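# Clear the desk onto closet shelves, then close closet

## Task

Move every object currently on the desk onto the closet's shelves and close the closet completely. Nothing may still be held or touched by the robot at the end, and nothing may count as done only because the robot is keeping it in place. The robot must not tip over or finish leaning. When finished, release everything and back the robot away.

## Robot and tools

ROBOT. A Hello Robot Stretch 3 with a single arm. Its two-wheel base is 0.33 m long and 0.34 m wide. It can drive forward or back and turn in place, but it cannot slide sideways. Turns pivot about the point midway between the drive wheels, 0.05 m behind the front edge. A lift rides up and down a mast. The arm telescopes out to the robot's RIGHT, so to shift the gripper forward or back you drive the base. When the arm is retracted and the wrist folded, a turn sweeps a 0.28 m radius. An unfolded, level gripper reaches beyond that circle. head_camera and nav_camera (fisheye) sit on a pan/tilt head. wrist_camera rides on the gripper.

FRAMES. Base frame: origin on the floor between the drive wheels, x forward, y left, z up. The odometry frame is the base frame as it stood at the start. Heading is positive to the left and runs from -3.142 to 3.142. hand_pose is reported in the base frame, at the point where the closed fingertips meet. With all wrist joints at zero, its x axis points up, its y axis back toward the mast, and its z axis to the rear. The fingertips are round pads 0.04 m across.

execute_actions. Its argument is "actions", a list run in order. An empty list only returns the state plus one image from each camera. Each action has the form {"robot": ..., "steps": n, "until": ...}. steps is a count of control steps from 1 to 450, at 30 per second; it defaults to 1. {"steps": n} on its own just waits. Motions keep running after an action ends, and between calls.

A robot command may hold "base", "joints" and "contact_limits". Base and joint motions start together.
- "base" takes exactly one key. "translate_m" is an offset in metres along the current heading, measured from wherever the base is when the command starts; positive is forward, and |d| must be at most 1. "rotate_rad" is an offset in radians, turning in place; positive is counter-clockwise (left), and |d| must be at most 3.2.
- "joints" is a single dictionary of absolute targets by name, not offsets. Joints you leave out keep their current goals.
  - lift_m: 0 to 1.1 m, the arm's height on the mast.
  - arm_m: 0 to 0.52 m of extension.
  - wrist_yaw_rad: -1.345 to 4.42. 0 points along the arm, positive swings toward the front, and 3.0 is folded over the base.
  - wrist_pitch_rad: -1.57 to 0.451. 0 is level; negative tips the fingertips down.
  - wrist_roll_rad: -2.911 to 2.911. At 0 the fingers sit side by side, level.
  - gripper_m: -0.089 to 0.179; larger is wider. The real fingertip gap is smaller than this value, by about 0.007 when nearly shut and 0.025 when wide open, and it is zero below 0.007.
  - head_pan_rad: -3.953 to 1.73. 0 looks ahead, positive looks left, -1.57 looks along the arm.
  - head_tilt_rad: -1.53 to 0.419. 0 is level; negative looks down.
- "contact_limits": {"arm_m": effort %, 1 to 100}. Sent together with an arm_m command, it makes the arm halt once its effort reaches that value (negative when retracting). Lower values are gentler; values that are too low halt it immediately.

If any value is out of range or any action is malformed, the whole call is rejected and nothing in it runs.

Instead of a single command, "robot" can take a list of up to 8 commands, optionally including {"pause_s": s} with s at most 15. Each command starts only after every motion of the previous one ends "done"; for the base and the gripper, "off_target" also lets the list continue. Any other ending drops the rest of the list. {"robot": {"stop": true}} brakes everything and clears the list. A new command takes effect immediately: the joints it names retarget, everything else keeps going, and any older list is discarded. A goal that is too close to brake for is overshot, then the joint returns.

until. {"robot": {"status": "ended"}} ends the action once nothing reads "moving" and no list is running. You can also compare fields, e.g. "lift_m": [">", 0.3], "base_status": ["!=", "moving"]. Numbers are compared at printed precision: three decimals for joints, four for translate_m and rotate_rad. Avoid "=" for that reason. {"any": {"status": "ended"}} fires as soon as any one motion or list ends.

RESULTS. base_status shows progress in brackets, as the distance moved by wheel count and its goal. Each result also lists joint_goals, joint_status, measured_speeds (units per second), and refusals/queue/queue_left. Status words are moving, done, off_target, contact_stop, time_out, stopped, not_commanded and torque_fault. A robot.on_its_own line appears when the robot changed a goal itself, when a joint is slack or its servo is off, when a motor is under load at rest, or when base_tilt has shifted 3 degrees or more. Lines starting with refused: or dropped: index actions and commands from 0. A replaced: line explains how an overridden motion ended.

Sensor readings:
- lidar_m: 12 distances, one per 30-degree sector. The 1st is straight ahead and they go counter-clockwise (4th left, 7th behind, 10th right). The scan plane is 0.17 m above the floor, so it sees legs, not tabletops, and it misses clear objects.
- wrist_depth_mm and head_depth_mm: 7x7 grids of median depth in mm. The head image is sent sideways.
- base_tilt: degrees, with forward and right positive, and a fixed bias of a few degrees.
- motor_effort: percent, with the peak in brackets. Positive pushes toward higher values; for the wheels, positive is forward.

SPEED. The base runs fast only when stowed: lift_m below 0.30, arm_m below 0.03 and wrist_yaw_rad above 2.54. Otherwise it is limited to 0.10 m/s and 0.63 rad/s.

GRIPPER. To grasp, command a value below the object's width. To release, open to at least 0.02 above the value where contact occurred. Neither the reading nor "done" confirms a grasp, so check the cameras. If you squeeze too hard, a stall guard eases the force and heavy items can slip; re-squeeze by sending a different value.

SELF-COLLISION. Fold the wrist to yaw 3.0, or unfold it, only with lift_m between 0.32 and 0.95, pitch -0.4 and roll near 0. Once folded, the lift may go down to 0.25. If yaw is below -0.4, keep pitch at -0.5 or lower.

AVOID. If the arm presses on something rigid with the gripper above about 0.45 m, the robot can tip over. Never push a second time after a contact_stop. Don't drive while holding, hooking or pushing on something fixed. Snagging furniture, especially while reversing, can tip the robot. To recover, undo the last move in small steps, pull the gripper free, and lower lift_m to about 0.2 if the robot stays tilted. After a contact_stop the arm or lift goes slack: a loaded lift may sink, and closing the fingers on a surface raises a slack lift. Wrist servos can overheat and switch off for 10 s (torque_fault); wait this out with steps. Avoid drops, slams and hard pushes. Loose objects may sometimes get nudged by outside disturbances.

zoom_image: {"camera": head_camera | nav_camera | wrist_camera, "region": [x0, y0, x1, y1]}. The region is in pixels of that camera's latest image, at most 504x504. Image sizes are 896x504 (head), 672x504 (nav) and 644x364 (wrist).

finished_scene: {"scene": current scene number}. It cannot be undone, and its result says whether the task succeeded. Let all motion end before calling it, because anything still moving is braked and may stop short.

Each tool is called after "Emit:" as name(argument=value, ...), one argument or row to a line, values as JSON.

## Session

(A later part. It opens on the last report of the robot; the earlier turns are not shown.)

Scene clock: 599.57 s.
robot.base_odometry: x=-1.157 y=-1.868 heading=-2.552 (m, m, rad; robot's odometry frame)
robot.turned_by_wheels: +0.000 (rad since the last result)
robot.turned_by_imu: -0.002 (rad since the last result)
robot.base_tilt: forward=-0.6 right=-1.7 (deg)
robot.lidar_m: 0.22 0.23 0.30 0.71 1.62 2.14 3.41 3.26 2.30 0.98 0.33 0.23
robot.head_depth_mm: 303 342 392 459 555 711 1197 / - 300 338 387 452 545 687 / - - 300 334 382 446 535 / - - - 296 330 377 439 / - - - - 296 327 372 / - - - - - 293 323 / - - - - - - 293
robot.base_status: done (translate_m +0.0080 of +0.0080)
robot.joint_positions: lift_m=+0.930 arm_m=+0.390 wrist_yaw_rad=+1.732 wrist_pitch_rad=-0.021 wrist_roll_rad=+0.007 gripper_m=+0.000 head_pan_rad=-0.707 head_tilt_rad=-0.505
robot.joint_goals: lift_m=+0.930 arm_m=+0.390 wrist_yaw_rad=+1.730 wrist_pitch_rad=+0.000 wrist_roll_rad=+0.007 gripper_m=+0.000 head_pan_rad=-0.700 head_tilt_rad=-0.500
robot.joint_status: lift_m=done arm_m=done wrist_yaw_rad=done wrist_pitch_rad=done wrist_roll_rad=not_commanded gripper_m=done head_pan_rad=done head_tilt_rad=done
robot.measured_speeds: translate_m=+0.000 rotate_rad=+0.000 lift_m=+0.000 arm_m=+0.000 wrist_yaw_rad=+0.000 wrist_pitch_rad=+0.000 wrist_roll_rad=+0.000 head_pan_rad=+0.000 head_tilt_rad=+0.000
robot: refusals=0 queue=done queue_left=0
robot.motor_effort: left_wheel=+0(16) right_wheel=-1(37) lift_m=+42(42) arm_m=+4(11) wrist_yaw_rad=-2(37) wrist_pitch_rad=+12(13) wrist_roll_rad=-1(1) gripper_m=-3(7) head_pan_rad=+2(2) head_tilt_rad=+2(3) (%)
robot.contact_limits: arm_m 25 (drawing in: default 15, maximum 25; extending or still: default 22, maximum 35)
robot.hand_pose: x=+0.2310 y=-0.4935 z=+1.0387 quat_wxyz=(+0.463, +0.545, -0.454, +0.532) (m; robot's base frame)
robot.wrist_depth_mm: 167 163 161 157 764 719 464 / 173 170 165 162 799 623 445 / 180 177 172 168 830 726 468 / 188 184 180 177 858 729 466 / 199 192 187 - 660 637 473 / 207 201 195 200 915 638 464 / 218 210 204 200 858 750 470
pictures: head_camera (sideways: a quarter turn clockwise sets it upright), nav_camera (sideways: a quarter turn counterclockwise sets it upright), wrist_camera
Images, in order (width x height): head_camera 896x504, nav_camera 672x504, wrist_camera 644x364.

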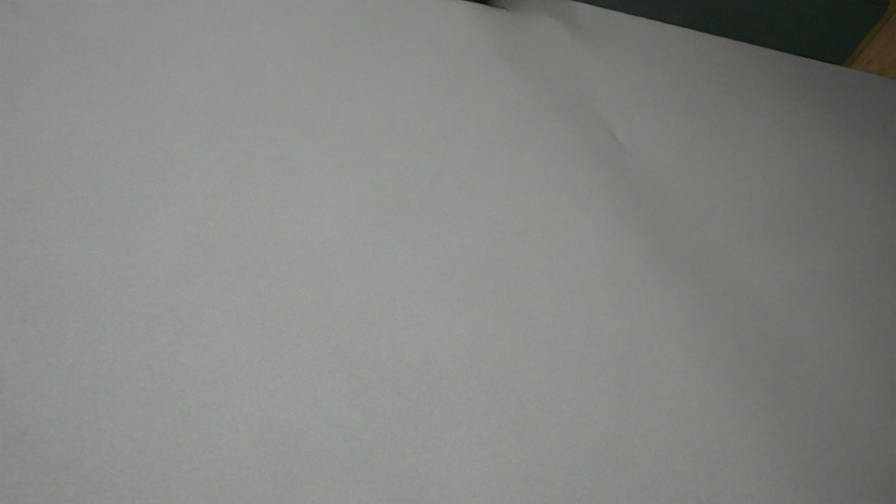

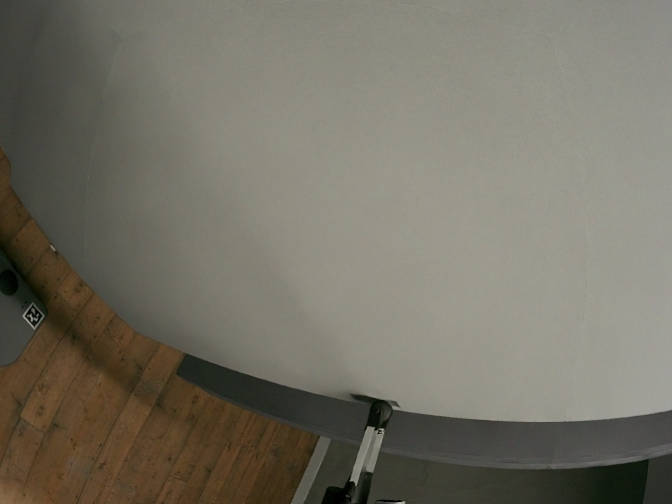

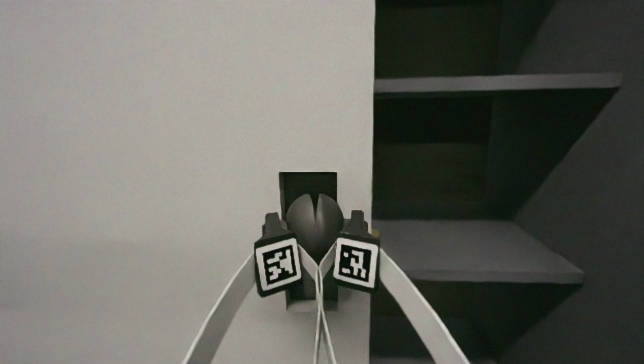

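Emit:
execute_actions(
  actions=[
    {"robot":[{"base":{"rotate_rad":0.02}},{"joints":{"arm_m":0.52,"head_pan_rad":-1.2},"contact_limits":{"arm_m":25}}],"steps":300,"until":{"robot":{"status":"ended"}}},
  ],
)

Scene clock: 604.43 s.
robot.base_odometry: x=-1.157 y=-1.868 heading=-2.532 (m, m, rad; robot's odometry frame)
robot.turned_by_wheels: +0.020 (rad since the last result)
robot.turned_by_imu: +0.016 (rad since the last result)
robot.base_tilt: forward=-0.5 right=-1.7 (deg)
robot.lidar_m: 0.22 0.23 0.36 0.71 1.63 2.17 3.40 3.22 2.29 0.86 0.33 0.23
robot.head_depth_mm: 1802 1924 2038 2278 1913 1565 1304 / 1845 1978 2133 2335 1914 1544 1291 / 689 756 821 1048 1762 1469 1295 / 551 598 638 732 825 941 1093 / 433 461 496 537 586 642 709 / 356 376 399 425 454 486 523 / 302 317 333 351 370 392 416
robot.base_status: off_target (rotate_rad +0.0199 of +0.0200)
robot.joint_positions: lift_m=+0.930 arm_m=+0.517 wrist_yaw_rad=+1.729 wrist_pitch_rad=-0.022 wrist_roll_rad=+0.007 gripper_m=+0.000 head_pan_rad=-1.193 head_tilt_rad=-0.505
robot.joint_goals: lift_m=+0.930 arm_m=+0.520 wrist_yaw_rad=+1.730 wrist_pitch_rad=+0.000 wrist_roll_rad=+0.007 gripper_m=+0.000 head_pan_rad=-1.200 head_tilt_rad=-0.500
robot.joint_status: lift_m=done arm_m=done wrist_yaw_rad=done wrist_pitch_rad=done wrist_roll_rad=not_commanded gripper_m=done head_pan_rad=done head_tilt_rad=done
robot.measured_speeds: translate_m=+0.000 rotate_rad=+0.000 lift_m=+0.000 arm_m=+0.000 wrist_yaw_rad=+0.000 wrist_pitch_rad=+0.000 wrist_roll_rad=+0.000 head_pan_rad=+0.000 head_tilt_rad=+0.000
robot: refusals=0 queue=done queue_left=0
robot.motor_effort: left_wheel=-1(26) right_wheel=+0(45) lift_m=+42(42) arm_m=+3(8) wrist_yaw_rad=+0(39) wrist_pitch_rad=+13(14) wrist_roll_rad=-1(1) gripper_m=-2(7) head_pan_rad=-2(19) head_tilt_rad=+1(1) (%)
robot.contact_limits: arm_m 25 (drawing in: default 15, maximum 25; extending or still: default 22, maximum 35)
robot.hand_pose: x=+0.2311 y=-0.6214 z=+1.0386 quat_wxyz=(+0.464, +0.545, -0.454, +0.531) (m; robot's base frame)
robot.wrist_depth_mm: 166 161 158 154 772 508 197 / 173 169 164 159 770 432 197 / 178 175 171 166 835 508 198 / 189 183 177 172 857 501 197 / 195 190 186 - 653 510 197 / 205 200 195 199 771 499 196 / 216 210 202 195 828 498 197
pictures: head_camera (sideways: a quarter turn clockwise sets it upright), nav_camera (sideways: a quarter turn counterclockwise sets it upright), wrist_camera
Images, in order (width x height): head_camera 896x504, nav_camera 672x504, wrist_camera 644x364.

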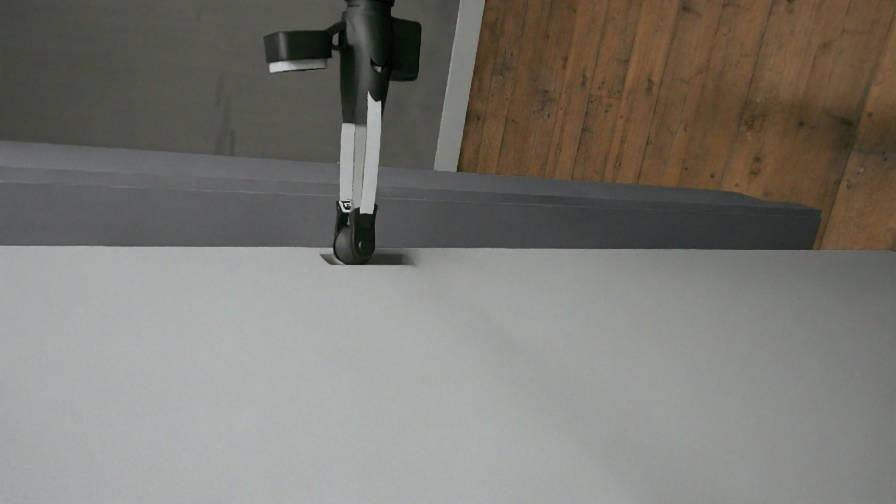

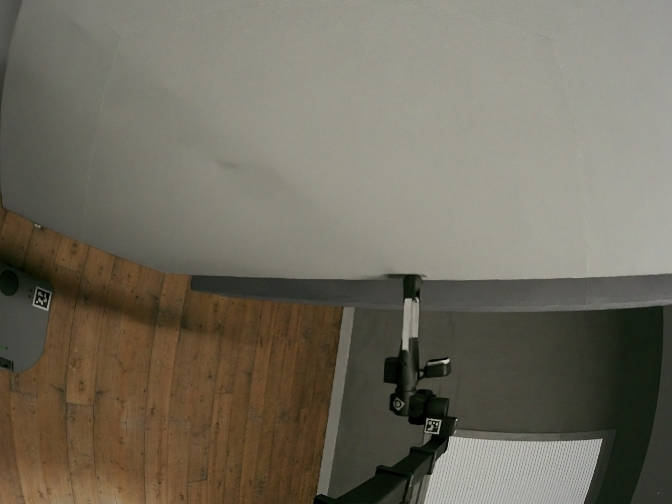

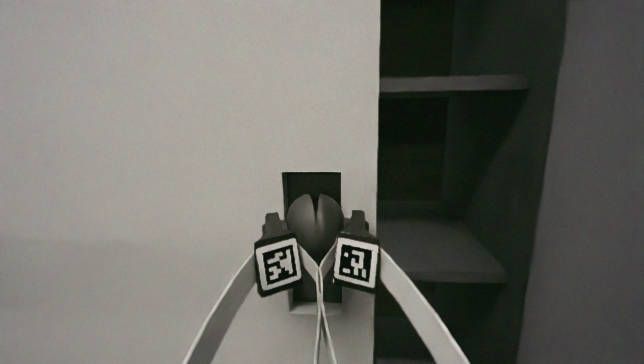

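Emit:
execute_actions(
  actions=[
    {"robot":{"joints":{"wrist_yaw_rad":1.3}},"steps":100,"until":{"robot":{"status":"ended"}}},
  ],
)

Scene clock: 609.80 s.
robot.base_odometry: x=-1.157 y=-1.868 heading=-2.532 (m, m, rad; robot's odometry frame)
robot.turned_by_wheels: +0.000 (rad since the last result)
robot.turned_by_imu: +0.000 (rad since the last result)
robot.base_tilt: forward=-0.6 right=-1.7 (deg)
robot.lidar_m: 0.22 0.27 0.36 0.71 1.63 2.18 3.42 3.20 2.29 0.86 0.33 0.23
robot.head_depth_mm: 1777 1925 - 2296 1918 1549 1310 / 1827 1982 2124 2328 1902 1556 1298 / 685 753 849 1052 1758 1477 1297 / 551 601 655 732 827 940 1097 / 432 462 498 538 584 642 709 / 356 377 399 425 454 487 526 / 302 318 334 351 370 391 417
robot.base_status: off_target (rotate_rad +0.0198 of +0.0200)
robot.joint_positions: lift_m=+0.930 arm_m=+0.517 wrist_yaw_rad=+1.302 wrist_pitch_rad=-0.023 wrist_roll_rad=+0.007 gripper_m=+0.000 head_pan_rad=-1.193 head_tilt_rad=-0.505
robot.joint_goals: lift_m=+0.930 arm_m=+0.520 wrist_yaw_rad=+1.300 wrist_pitch_rad=+0.000 wrist_roll_rad=+0.007 gripper_m=+0.000 head_pan_rad=-1.200 head_tilt_rad=-0.500
robot.joint_status: lift_m=done arm_m=done wrist_yaw_rad=done wrist_pitch_rad=done wrist_roll_rad=not_commanded gripper_m=done head_pan_rad=done head_tilt_rad=done
robot.measured_speeds: translate_m=+0.000 rotate_rad=+0.003 lift_m=+0.000 arm_m=+0.000 wrist_yaw_rad=+0.000 wrist_pitch_rad=+0.000 wrist_roll_rad=+0.000 head_pan_rad=+0.000 head_tilt_rad=+0.000
robot: refusals=0 queue=done queue_left=0
robot.motor_effort: left_wheel=-3(14) right_wheel=+4(19) lift_m=+42(42) arm_m=+3(4) wrist_yaw_rad=-2(64) wrist_pitch_rad=+13(14) wrist_roll_rad=-1(1) gripper_m=-3(11) head_pan_rad=-2(2) head_tilt_rad=+2(0) (%)
robot.contact_limits: arm_m 25 (drawing in: default 15, maximum 25; extending or still: default 22, maximum 35)
robot.hand_pose: x=+0.2251 y=-0.7296 z=+1.0383 quat_wxyz=(+0.566, +0.436, -0.559, +0.421) (m; robot's base frame)
robot.wrist_depth_mm: 131 138 150 165 174 164 206 / 134 143 156 171 180 173 215 / 139 147 160 176 185 179 226 / 142 152 166 186 191 188 240 / 147 157 172 - 196 199 254 / 151 163 175 198 197 229 270 / 157 169 190 208 222 243 288
pictures: head_camera (sideways: a quarter turn clockwise sets it upright), nav_camera (sideways: a quarter turn counterclockwise sets it upright), wrist_camera
Images, in order (width x height): head_camera 896x504, nav_camera 672x504, wrist_camera 644x364.

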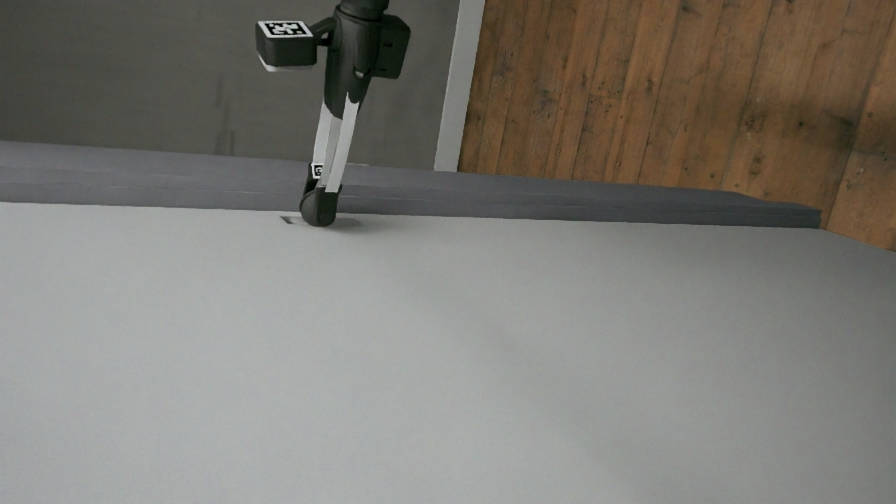

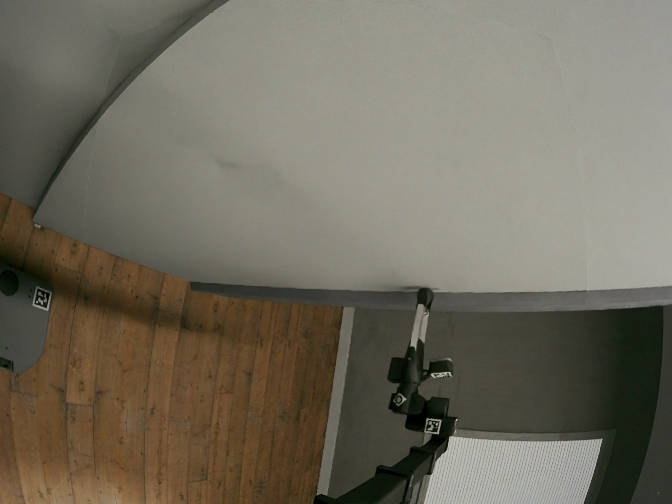

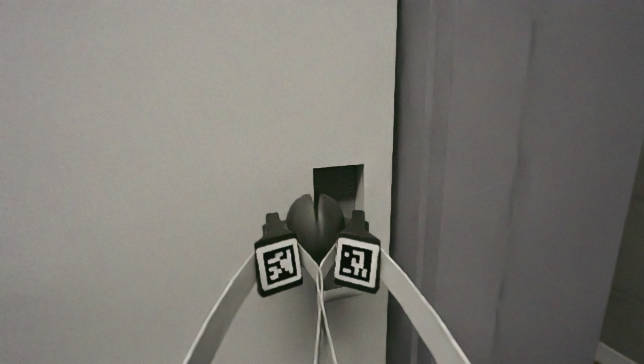

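Emit:
execute_actions(
  actions=[
    {"robot":[{"joints":{"wrist_yaw_rad":1.22}},{"base":{"translate_m":0.012}},{"joints":{"wrist_yaw_rad":1.1}}],"steps":150,"until":{"robot":{"status":"ended"}}},
  ],
)

Scene clock: 615.00 s.
robot.base_odometry: x=-1.167 y=-1.875 heading=-2.532 (m, m, rad; robot's odometry frame)
robot.turned_by_wheels: +0.000 (rad since the last result)
robot.turned_by_imu: +0.001 (rad since the last result)
robot.base_tilt: forward=-0.6 right=-1.7 (deg)
robot.lidar_m: 0.21 0.26 0.34 0.71 1.63 2.17 3.43 3.19 2.29 0.83 0.30 0.22
robot.head_depth_mm: 1786 1924 - 2285 1914 1542 1302 / 1823 1965 2133 2302 1930 1554 1298 / 664 732 816 929 1181 1433 1311 / 514 561 615 683 767 876 1014 / 405 433 465 502 545 598 663 / 333 352 372 397 425 453 489 / 292 299 311 328 345 365 388
robot.base_status: done (translate_m +0.0120 of +0.0120)
robot.joint_positions: lift_m=+0.930 arm_m=+0.517 wrist_yaw_rad=+1.103 wrist_pitch_rad=-0.022 wrist_roll_rad=+0.007 gripper_m=+0.000 head_pan_rad=-1.193 head_tilt_rad=-0.505
robot.joint_goals: lift_m=+0.930 arm_m=+0.520 wrist_yaw_rad=+1.100 wrist_pitch_rad=+0.000 wrist_roll_rad=+0.007 gripper_m=+0.000 head_pan_rad=-1.200 head_tilt_rad=-0.500
robot.joint_status: lift_m=done arm_m=done wrist_yaw_rad=done wrist_pitch_rad=done wrist_roll_rad=not_commanded gripper_m=done head_pan_rad=done head_tilt_rad=done
robot.measured_speeds: translate_m=+0.000 rotate_rad=+0.000 lift_m=+0.000 arm_m=+0.000 wrist_yaw_rad=+0.000 wrist_pitch_rad=+0.000 wrist_roll_rad=+0.000 head_pan_rad=+0.000 head_tilt_rad=+0.000
robot: refusals=0 queue=done queue_left=0
robot.motor_effort: left_wheel=-1(9) right_wheel=+0(13) lift_m=+42(42) arm_m=+2(3) wrist_yaw_rad=-2(4) wrist_pitch_rad=+13(13) wrist_roll_rad=-1(1) gripper_m=-2(3) head_pan_rad=-2(2) head_tilt_rad=+1(2) (%)
robot.contact_limits: arm_m 25 (drawing in: default 15, maximum 25; extending or still: default 22, maximum 35)
robot.hand_pose: x=+0.2067 y=-0.7772 z=+1.0385 quat_wxyz=(+0.605, +0.378, -0.600, +0.362) (m; robot's base frame)
robot.wrist_depth_mm: 121 132 151 162 169 229 - / 124 135 155 167 175 240 - / 127 140 160 175 184 254 - / 131 144 166 179 192 270 - / 134 147 168 - 202 285 - / 136 151 171 200 243 308 - / 140 156 187 205 214 - -
pictures: head_camera (sideways: a quarter turn clockwise sets it upright), nav_camera (sideways: a quarter turn counterclockwise sets it upright), wrist_camera
Images, in order (width x height): head_camera 896x504, nav_camera 672x504, wrist_camera 644x364.

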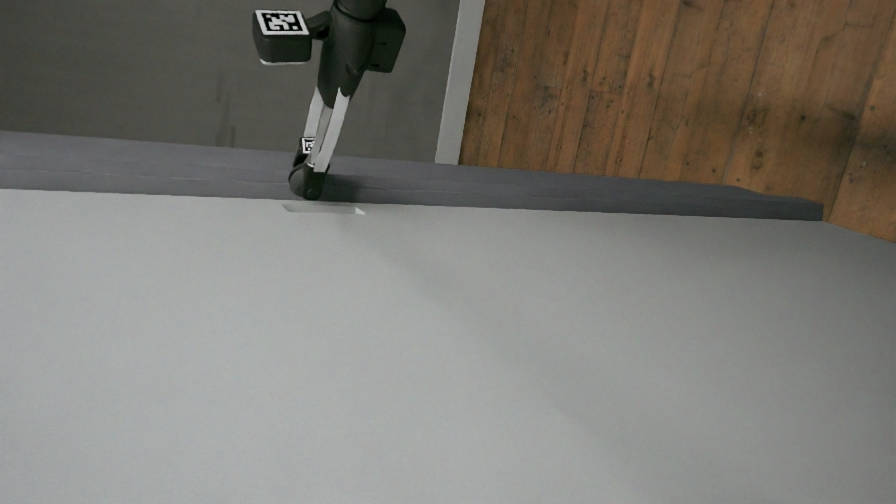

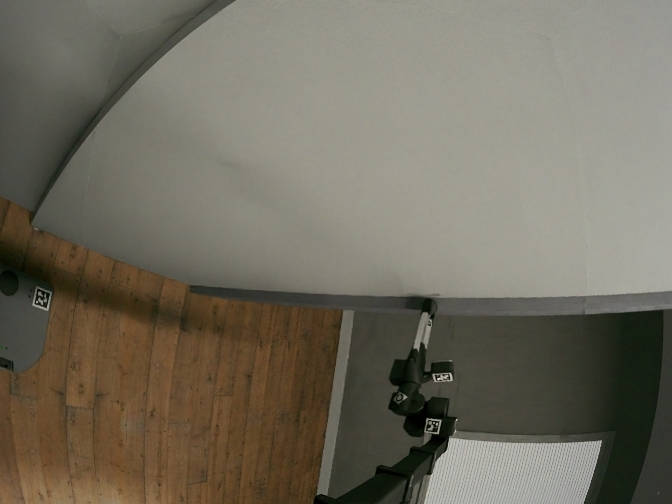

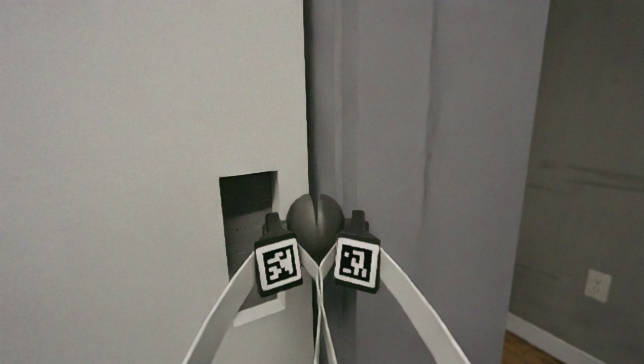

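Emit:
execute_actions(
  actions=[
    {"robot":[{"base":{"translate_m":-0.12}},{"joints":{"wrist_yaw_rad":1.57}}],"steps":200,"until":{"robot":{"status":"ended"}}},
  ],
)

Emit:
zoom_image(
  camera="head_camera",
  region=[100,100,600,350],
)

Scene clock: 621.70 s.
robot.base_odometry: x=-1.068 y=-1.806 heading=-2.532 (m, m, rad; robot's odometry frame)
robot.turned_by_wheels: +0.000 (rad since the last result)
robot.turned_by_imu: +0.000 (rad since the last result)
robot.base_tilt: forward=-0.6 right=-1.7 (deg)
robot.lidar_m: 0.33 0.38 0.51 1.58 1.62 2.17 3.32 3.21 2.30 2.19 0.49 0.35
robot.head_depth_mm: 1784 1930 2054 2284 1926 1562 1294 / 1830 1989 2140 2324 1922 1548 1300 / 1904 2039 2207 2419 1923 1556 1309 / 799 875 915 1061 1188 1355 1287 / 664 712 762 823 904 984 1094 / 547 578 613 653 699 746 807 / 465 488 512 538 569 602 638
robot.base_status: done (translate_m -0.1200 of -0.1200)
robot.joint_positions: lift_m=+0.930 arm_m=+0.517 wrist_yaw_rad=+1.567 wrist_pitch_rad=-0.022 wrist_roll_rad=+0.007 gripper_m=+0.000 head_pan_rad=-1.193 head_tilt_rad=-0.505
robot.joint_goals: lift_m=+0.930 arm_m=+0.520 wrist_yaw_rad=+1.570 wrist_pitch_rad=+0.000 wrist_roll_rad=+0.007 gripper_m=+0.000 head_pan_rad=-1.200 head_tilt_rad=-0.500
robot.joint_status: lift_m=done arm_m=done wrist_yaw_rad=done wrist_pitch_rad=done wrist_roll_rad=not_commanded gripper_m=done head_pan_rad=done head_tilt_rad=done
robot.measured_speeds: translate_m=+0.000 rotate_rad=+0.000 lift_m=+0.000 arm_m=+0.000 wrist_yaw_rad=+0.000 wrist_pitch_rad=+0.000 wrist_roll_rad=+0.000 head_pan_rad=+0.000 head_tilt_rad=+0.000
robot: refusals=0 queue=done queue_left=0
robot.motor_effort: left_wheel=+0(4) right_wheel=+0(6) lift_m=+42(42) arm_m=+2(2) wrist_yaw_rad=+1(2) wrist_pitch_rad=+13(13) wrist_roll_rad=-1(1) gripper_m=-2(3) head_pan_rad=+0(2) head_tilt_rad=+2(2) (%)
robot.contact_limits: arm_m 25 (drawing in: default 15, maximum 25; extending or still: default 22, maximum 35)
robot.hand_pose: x=+0.2343 y=-0.6626 z=+1.0385 quat_wxyz=(+0.505, +0.506, -0.497, +0.492) (m; robot's base frame)
robot.wrist_depth_mm: 238 243 247 252 255 234 246 / 248 252 255 259 263 242 257 / 253 256 263 269 276 252 269 / 266 270 273 280 288 262 280 / 277 281 286 - 300 272 291 / 287 293 294 306 310 287 306 / 299 305 312 320 325 296 321
pictures: head_camera (sideways: a quarter turn clockwise sets it upright), nav_camera (sideways: a quarter turn counterclockwise sets it upright), wrist_camera
Images, in order (width x height): head_camera 896x504, nav_camera 672x504, wrist_camera 644x364.

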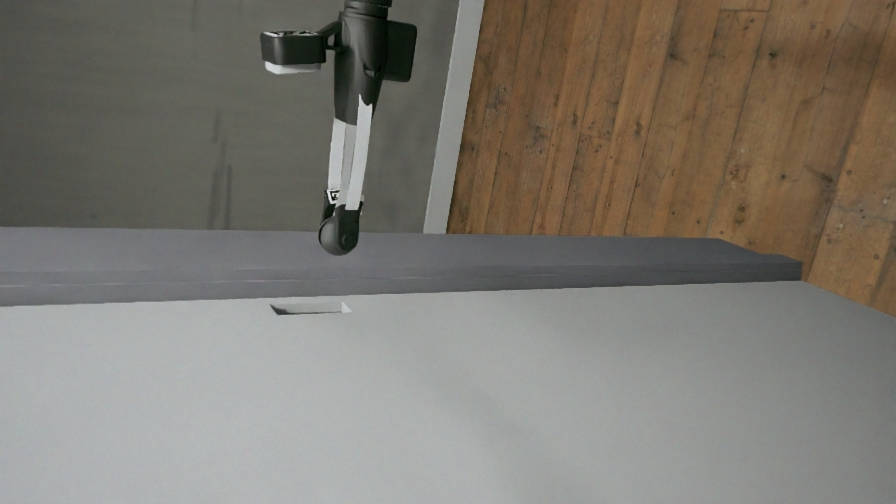

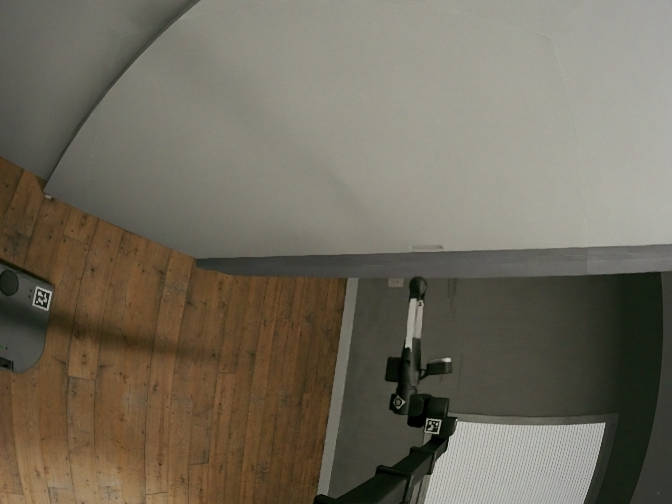

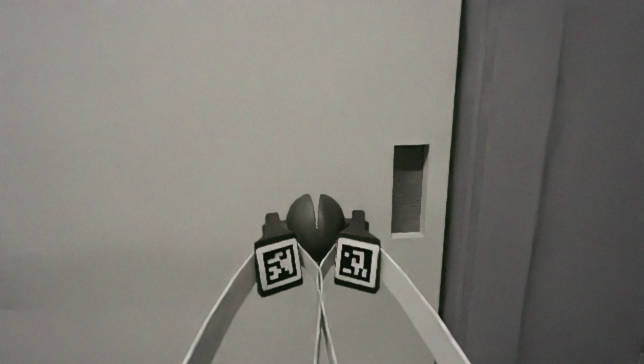

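Region (100, 100, 600, 350) of head_camera's 896x504 image, scaled by 1.008, with more detail than that image has.

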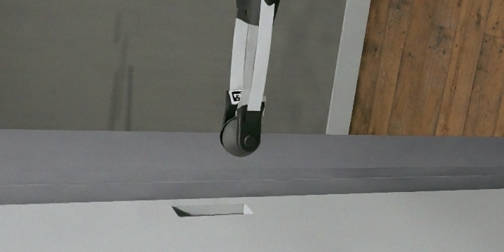

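Emit:
execute_actions(
  actions=[
    {"robot":[{"joints":{"wrist_yaw_rad":1.21}},{"base":{"translate_m":0.10}}],"steps":200,"until":{"robot":{"status":"ended"}}},
  ],
)

Scene clock: 632.40 s.
robot.base_odometry: x=-1.150 y=-1.864 heading=-2.532 (m, m, rad; robot's odometry frame)
robot.turned_by_wheels: +0.000 (rad since the last result)
robot.turned_by_imu: +0.001 (rad since the last result)
robot.base_tilt: forward=-0.6 right=-1.7 (deg)
robot.lidar_m: 0.23 0.28 0.37 0.72 1.63 2.17 3.41 3.21 2.30 0.97 0.33 0.24
robot.head_depth_mm: 1778 1955 - 2246 1901 1545 1293 / 1830 1992 2134 2307 1923 1552 1297 / 695 772 958 1087 1799 1476 1304 / 567 618 681 751 843 961 1118 / 445 477 512 553 601 655 727 / 367 387 411 437 466 499 538 / 312 327 343 361 381 403 427
robot.base_status: done (translate_m +0.1000 of +0.1000)
robot.joint_positions: lift_m=+0.930 arm_m=+0.517 wrist_yaw_rad=+1.212 wrist_pitch_rad=-0.022 wrist_roll_rad=+0.007 gripper_m=+0.000 head_pan_rad=-1.193 head_tilt_rad=-0.505
robot.joint_goals: lift_m=+0.930 arm_m=+0.520 wrist_yaw_rad=+1.210 wrist_pitch_rad=+0.000 wrist_roll_rad=+0.007 gripper_m=+0.000 head_pan_rad=-1.200 head_tilt_rad=-0.500
robot.joint_status: lift_m=done arm_m=done wrist_yaw_rad=done wrist_pitch_rad=done wrist_roll_rad=not_commanded gripper_m=done head_pan_rad=done head_tilt_rad=done
robot.measured_speeds: translate_m=+0.000 rotate_rad=+0.000 lift_m=+0.000 arm_m=+0.000 wrist_yaw_rad=+0.000 wrist_pitch_rad=+0.000 wrist_roll_rad=+0.000 head_pan_rad=+0.000 head_tilt_rad=+0.000
robot: refusals=0 queue=done queue_left=0
robot.motor_effort: left_wheel=+0(3) right_wheel=-1(6) lift_m=+42(42) arm_m=+2(3) wrist_yaw_rad=-2(1) wrist_pitch_rad=+13(13) wrist_roll_rad=-1(1) gripper_m=-2(3) head_pan_rad=-2(1) head_tilt_rad=+1(2) (%)
robot.contact_limits: arm_m 25 (drawing in: default 15, maximum 25; extending or still: default 22, maximum 35)
robot.hand_pose: x=+0.2180 y=-0.7515 z=+1.0385 quat_wxyz=(+0.584, +0.411, -0.578, +0.395) (m; robot's base frame)
robot.wrist_depth_mm: 134 144 160 179 172 215 - / 137 148 164 184 181 226 - / 141 153 170 192 186 237 - / 145 157 176 205 196 249 - / 149 161 179 - 202 263 - / 153 166 183 222 218 280 - / 157 173 199 226 221 295 -
pictures: head_camera (sideways: a quarter turn clockwise sets it upright), nav_camera (sideways: a quarter turn counterclockwise sets it upright), wrist_camera
Images, in order (width x height): head_camera 896x504, nav_camera 672x504, wrist_camera 644x364.

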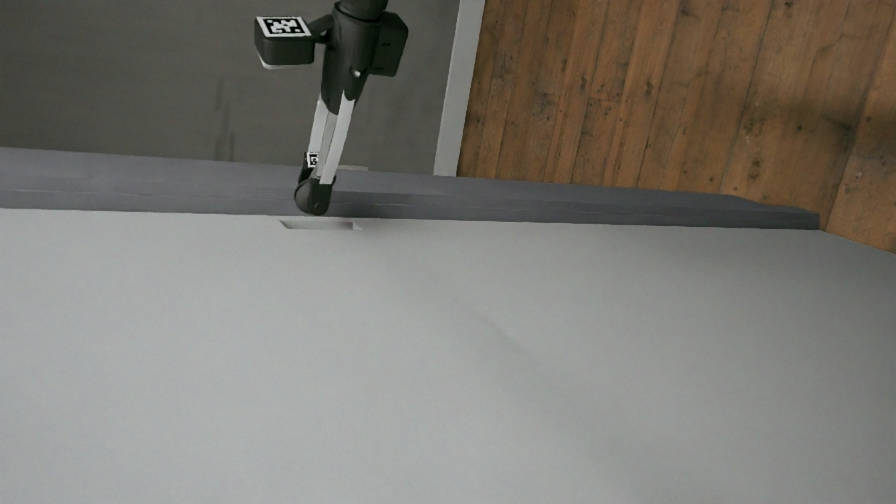

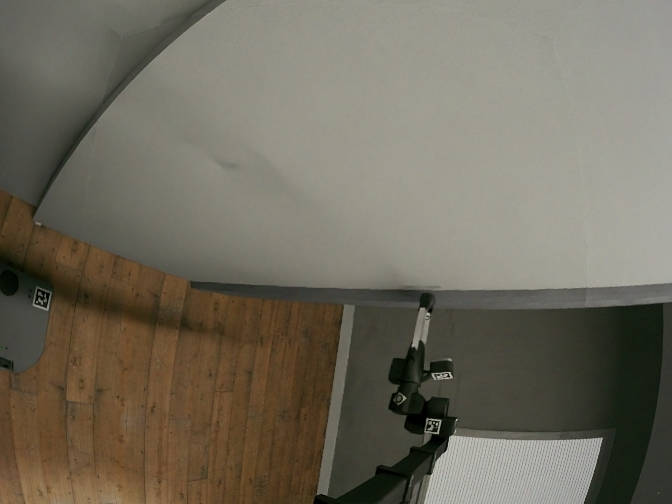

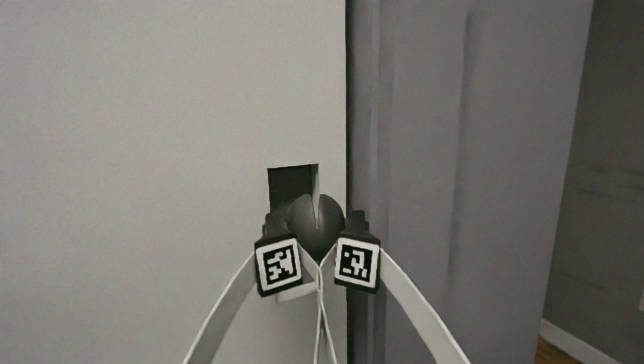

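Emit:
execute_actions(
  actions=[
    {"robot":[{"joints":{"wrist_yaw_rad":1.27}},{"base":{"translate_m":0.02}}],"steps":200,"until":{"robot":{"status":"ended"}}},
    {"robot":{"joints":{"wrist_yaw_rad":1.17},"base":{"translate_m":0.008}},"steps":60,"until":{"robot":{"status":"ended"}}},
  ],
)

Scene clock: 639.20 s.
robot.base_odometry: x=-1.173 y=-1.880 heading=-2.532 (m, m, rad; robot's odometry frame)
robot.turned_by_wheels: +0.000 (rad since the last result)
robot.turned_by_imu: -0.012 (rad since the last result)
robot.base_tilt: forward=-1.0 right=-1.9 (deg)
robot.lidar_m: 0.20 0.25 0.33 0.71 1.63 2.15 3.42 3.24 2.31 0.83 0.30 0.21
robot.head_depth_mm: 1776 1916 - 2291 1918 1550 1303 / 1833 1974 2118 2316 1920 1543 1298 / 670 740 829 935 1226 1480 1294 / 521 567 626 695 778 888 1033 / 405 434 466 504 545 599 662 / 332 351 372 394 420 452 485 / 292 298 309 325 342 362 383
robot.base_status: moving (translate_m +0.0080 of +0.0080)
robot.joint_positions: lift_m=+0.930 arm_m=+0.517 wrist_yaw_rad=+1.172 wrist_pitch_rad=-0.021 wrist_roll_rad=+0.007 gripper_m=+0.000 head_pan_rad=-1.193 head_tilt_rad=-0.505
robot.joint_goals: lift_m=+0.930 arm_m=+0.520 wrist_yaw_rad=+1.170 wrist_pitch_rad=+0.000 wrist_roll_rad=+0.007 gripper_m=+0.000 head_pan_rad=-1.200 head_tilt_rad=-0.500
robot.joint_status: lift_m=done arm_m=done wrist_yaw_rad=done wrist_pitch_rad=done wrist_roll_rad=not_commanded gripper_m=done head_pan_rad=done head_tilt_rad=done
robot.measured_speeds: translate_m=+0.000 rotate_rad=+0.000 lift_m=+0.000 arm_m=+0.000 wrist_yaw_rad=+0.000 wrist_pitch_rad=+0.000 wrist_roll_rad=+0.000 head_pan_rad=+0.000 head_tilt_rad=+0.000
robot: refusals=0 queue=running queue_left=0
robot.motor_effort: left_wheel=+0(20) right_wheel=-2(37) lift_m=+41(42) arm_m=+2(3) wrist_yaw_rad=-2(23) wrist_pitch_rad=+13(14) wrist_roll_rad=-1(1) gripper_m=-3(5) head_pan_rad=-2(2) head_tilt_rad=+2(0) (%)
robot.contact_limits: arm_m 25 (drawing in: default 15, maximum 25; extending or still: default 22, maximum 35)
robot.hand_pose: x=+0.2142 y=-0.7612 z=+1.0387 quat_wxyz=(+0.592, +0.399, -0.587, +0.383) (m; robot's base frame)
robot.wrist_depth_mm: 123 132 148 166 161 211 - / 126 136 153 172 168 221 - / 130 141 158 178 175 234 - / 133 144 163 189 181 247 - / 136 148 167 - 192 259 - / 139 152 170 204 207 278 - / 144 157 184 210 204 295 -
pictures: head_camera (sideways: a quarter turn clockwise sets it upright), nav_camera (sideways: a quarter turn counterclockwise sets it upright), wrist_camera
Images, in order (width x height): head_camera 896x504, nav_camera 672x504, wrist_camera 644x364.

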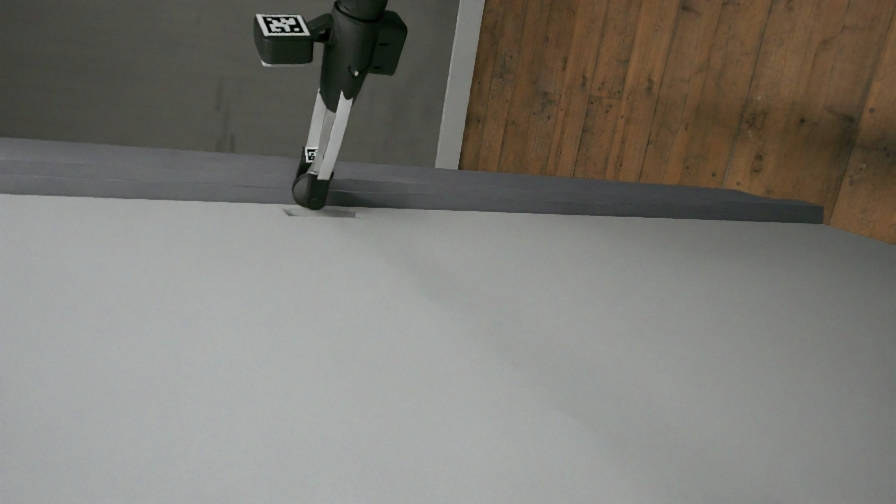

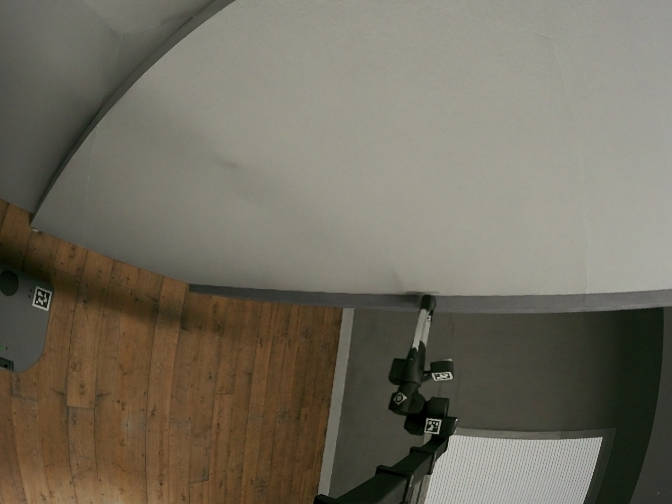

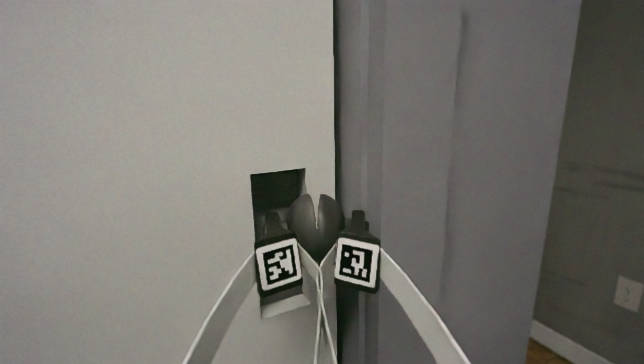

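Emit:
execute_actions(
  actions=[
    {"robot":[{"base":{"translate_m":-0.2}},{"joints":{"arm_m":0.3,"wrist_yaw_rad":1.57}}],"steps":300,"until":{"robot":{"status":"ended"}}},
  ],
)

Emit:
zoom_image(
  camera="wrist_camera",
  region=[400,0,644,364],
)

Scene clock: 647.97 s.
robot.base_odometry: x=-1.009 y=-1.765 heading=-2.532 (m, m, rad; robot's odometry frame)
robot.turned_by_wheels: +0.000 (rad since the last result)
robot.turned_by_imu: +0.000 (rad since the last result)
robot.base_tilt: forward=-0.5 right=-1.7 (deg)
robot.lidar_m: 0.40 0.46 0.60 1.58 1.61 2.13 3.22 3.28 2.31 2.19 0.60 0.42
robot.head_depth_mm: 1801 1912 2097 2268 1858 1556 1300 / 1842 1988 2171 - 1853 1559 1304 / 1883 2042 2254 2420 1928 1556 1295 / 1961 2119 2337 2460 1865 1511 1304 / 815 832 908 1004 1089 1213 1256 / 695 732 774 821 872 930 1008 / 587 614 643 677 711 750 800
robot.base_status: done (translate_m -0.2000 of -0.2000)
robot.joint_positions: lift_m=+0.930 arm_m=+0.300 wrist_yaw_rad=+1.569 wrist_pitch_rad=-0.021 wrist_roll_rad=+0.007 gripper_m=+0.000 head_pan_rad=-1.193 head_tilt_rad=-0.505
robot.joint_goals: lift_m=+0.930 arm_m=+0.300 wrist_yaw_rad=+1.570 wrist_pitch_rad=+0.000 wrist_roll_rad=+0.007 gripper_m=+0.000 head_pan_rad=-1.200 head_tilt_rad=-0.500
robot.joint_status: lift_m=done arm_m=done wrist_yaw_rad=done wrist_pitch_rad=done wrist_roll_rad=not_commanded gripper_m=done head_pan_rad=done head_tilt_rad=done
robot.measured_speeds: translate_m=+0.000 rotate_rad=+0.000 lift_m=+0.000 arm_m=+0.000 wrist_yaw_rad=+0.000 wrist_pitch_rad=+0.000 wrist_roll_rad=+0.000 head_pan_rad=+0.000 head_tilt_rad=+0.000
robot: refusals=0 queue=done queue_left=0
robot.motor_effort: left_wheel=+0(4) right_wheel=-1(7) lift_m=+42(42) arm_m=-2(4) wrist_yaw_rad=+0(2) wrist_pitch_rad=+13(12) wrist_roll_rad=-1(1) gripper_m=-3(3) head_pan_rad=-2(1) head_tilt_rad=+2(1) (%)
robot.hand_pose: x=+0.2343 y=-0.4459 z=+1.0387 quat_wxyz=(+0.504, +0.507, -0.496, +0.492) (m; robot's base frame)
robot.wrist_depth_mm: 298 301 306 315 321 328 332 / 308 313 320 320 333 339 343 / 317 321 331 338 350 354 358 / 330 334 347 351 359 366 377 / 339 350 356 - 370 388 381 / 358 362 368 387 388 401 385 / 369 374 394 395 412 420 414
pictures: head_camera (sideways: a quarter turn clockwise sets it upright), nav_camera (sideways: a quarter turn counterclockwise sets it upright), wrist_camera
Images, in order (width x height): head_camera 896x504, nav_camera 672x504, wrist_camera 644x364.

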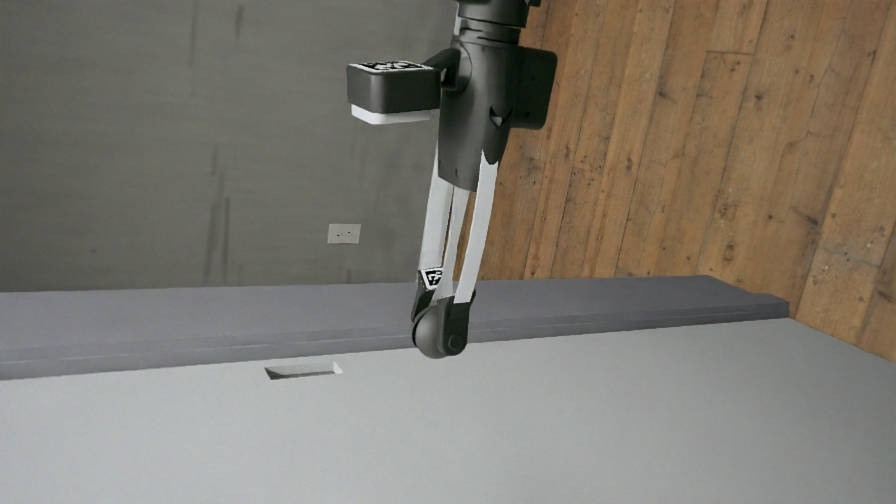

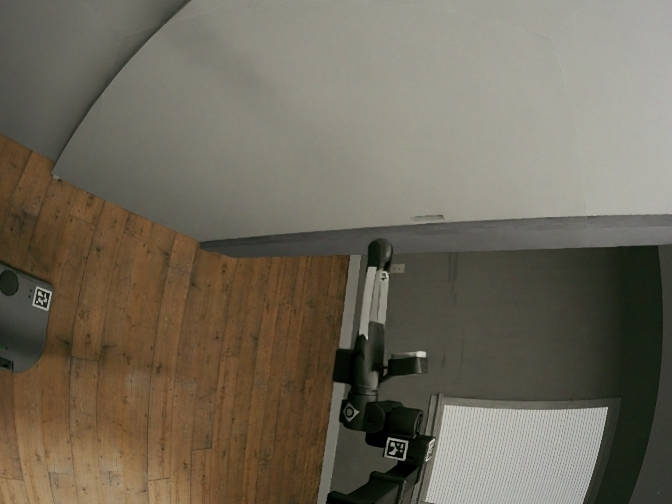

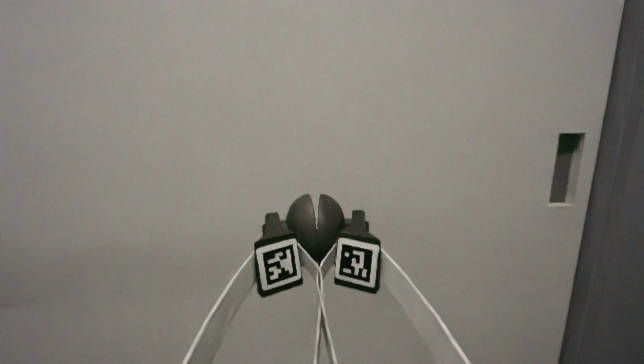

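Region (400, 0, 644, 364) of wrist_camera's 644x364 image, scaled by 1.385; it fills the left 338 columns of this view, and the rest is white.

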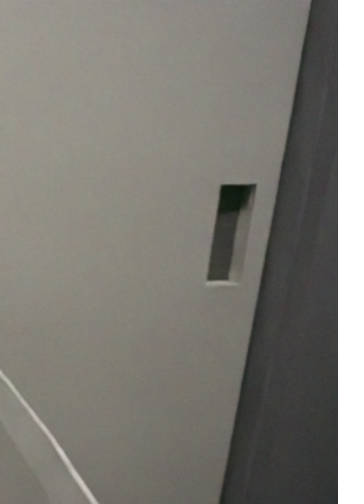

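Emit:
finished_scene(
  scene=2,
)

The scene is finished: the task was done.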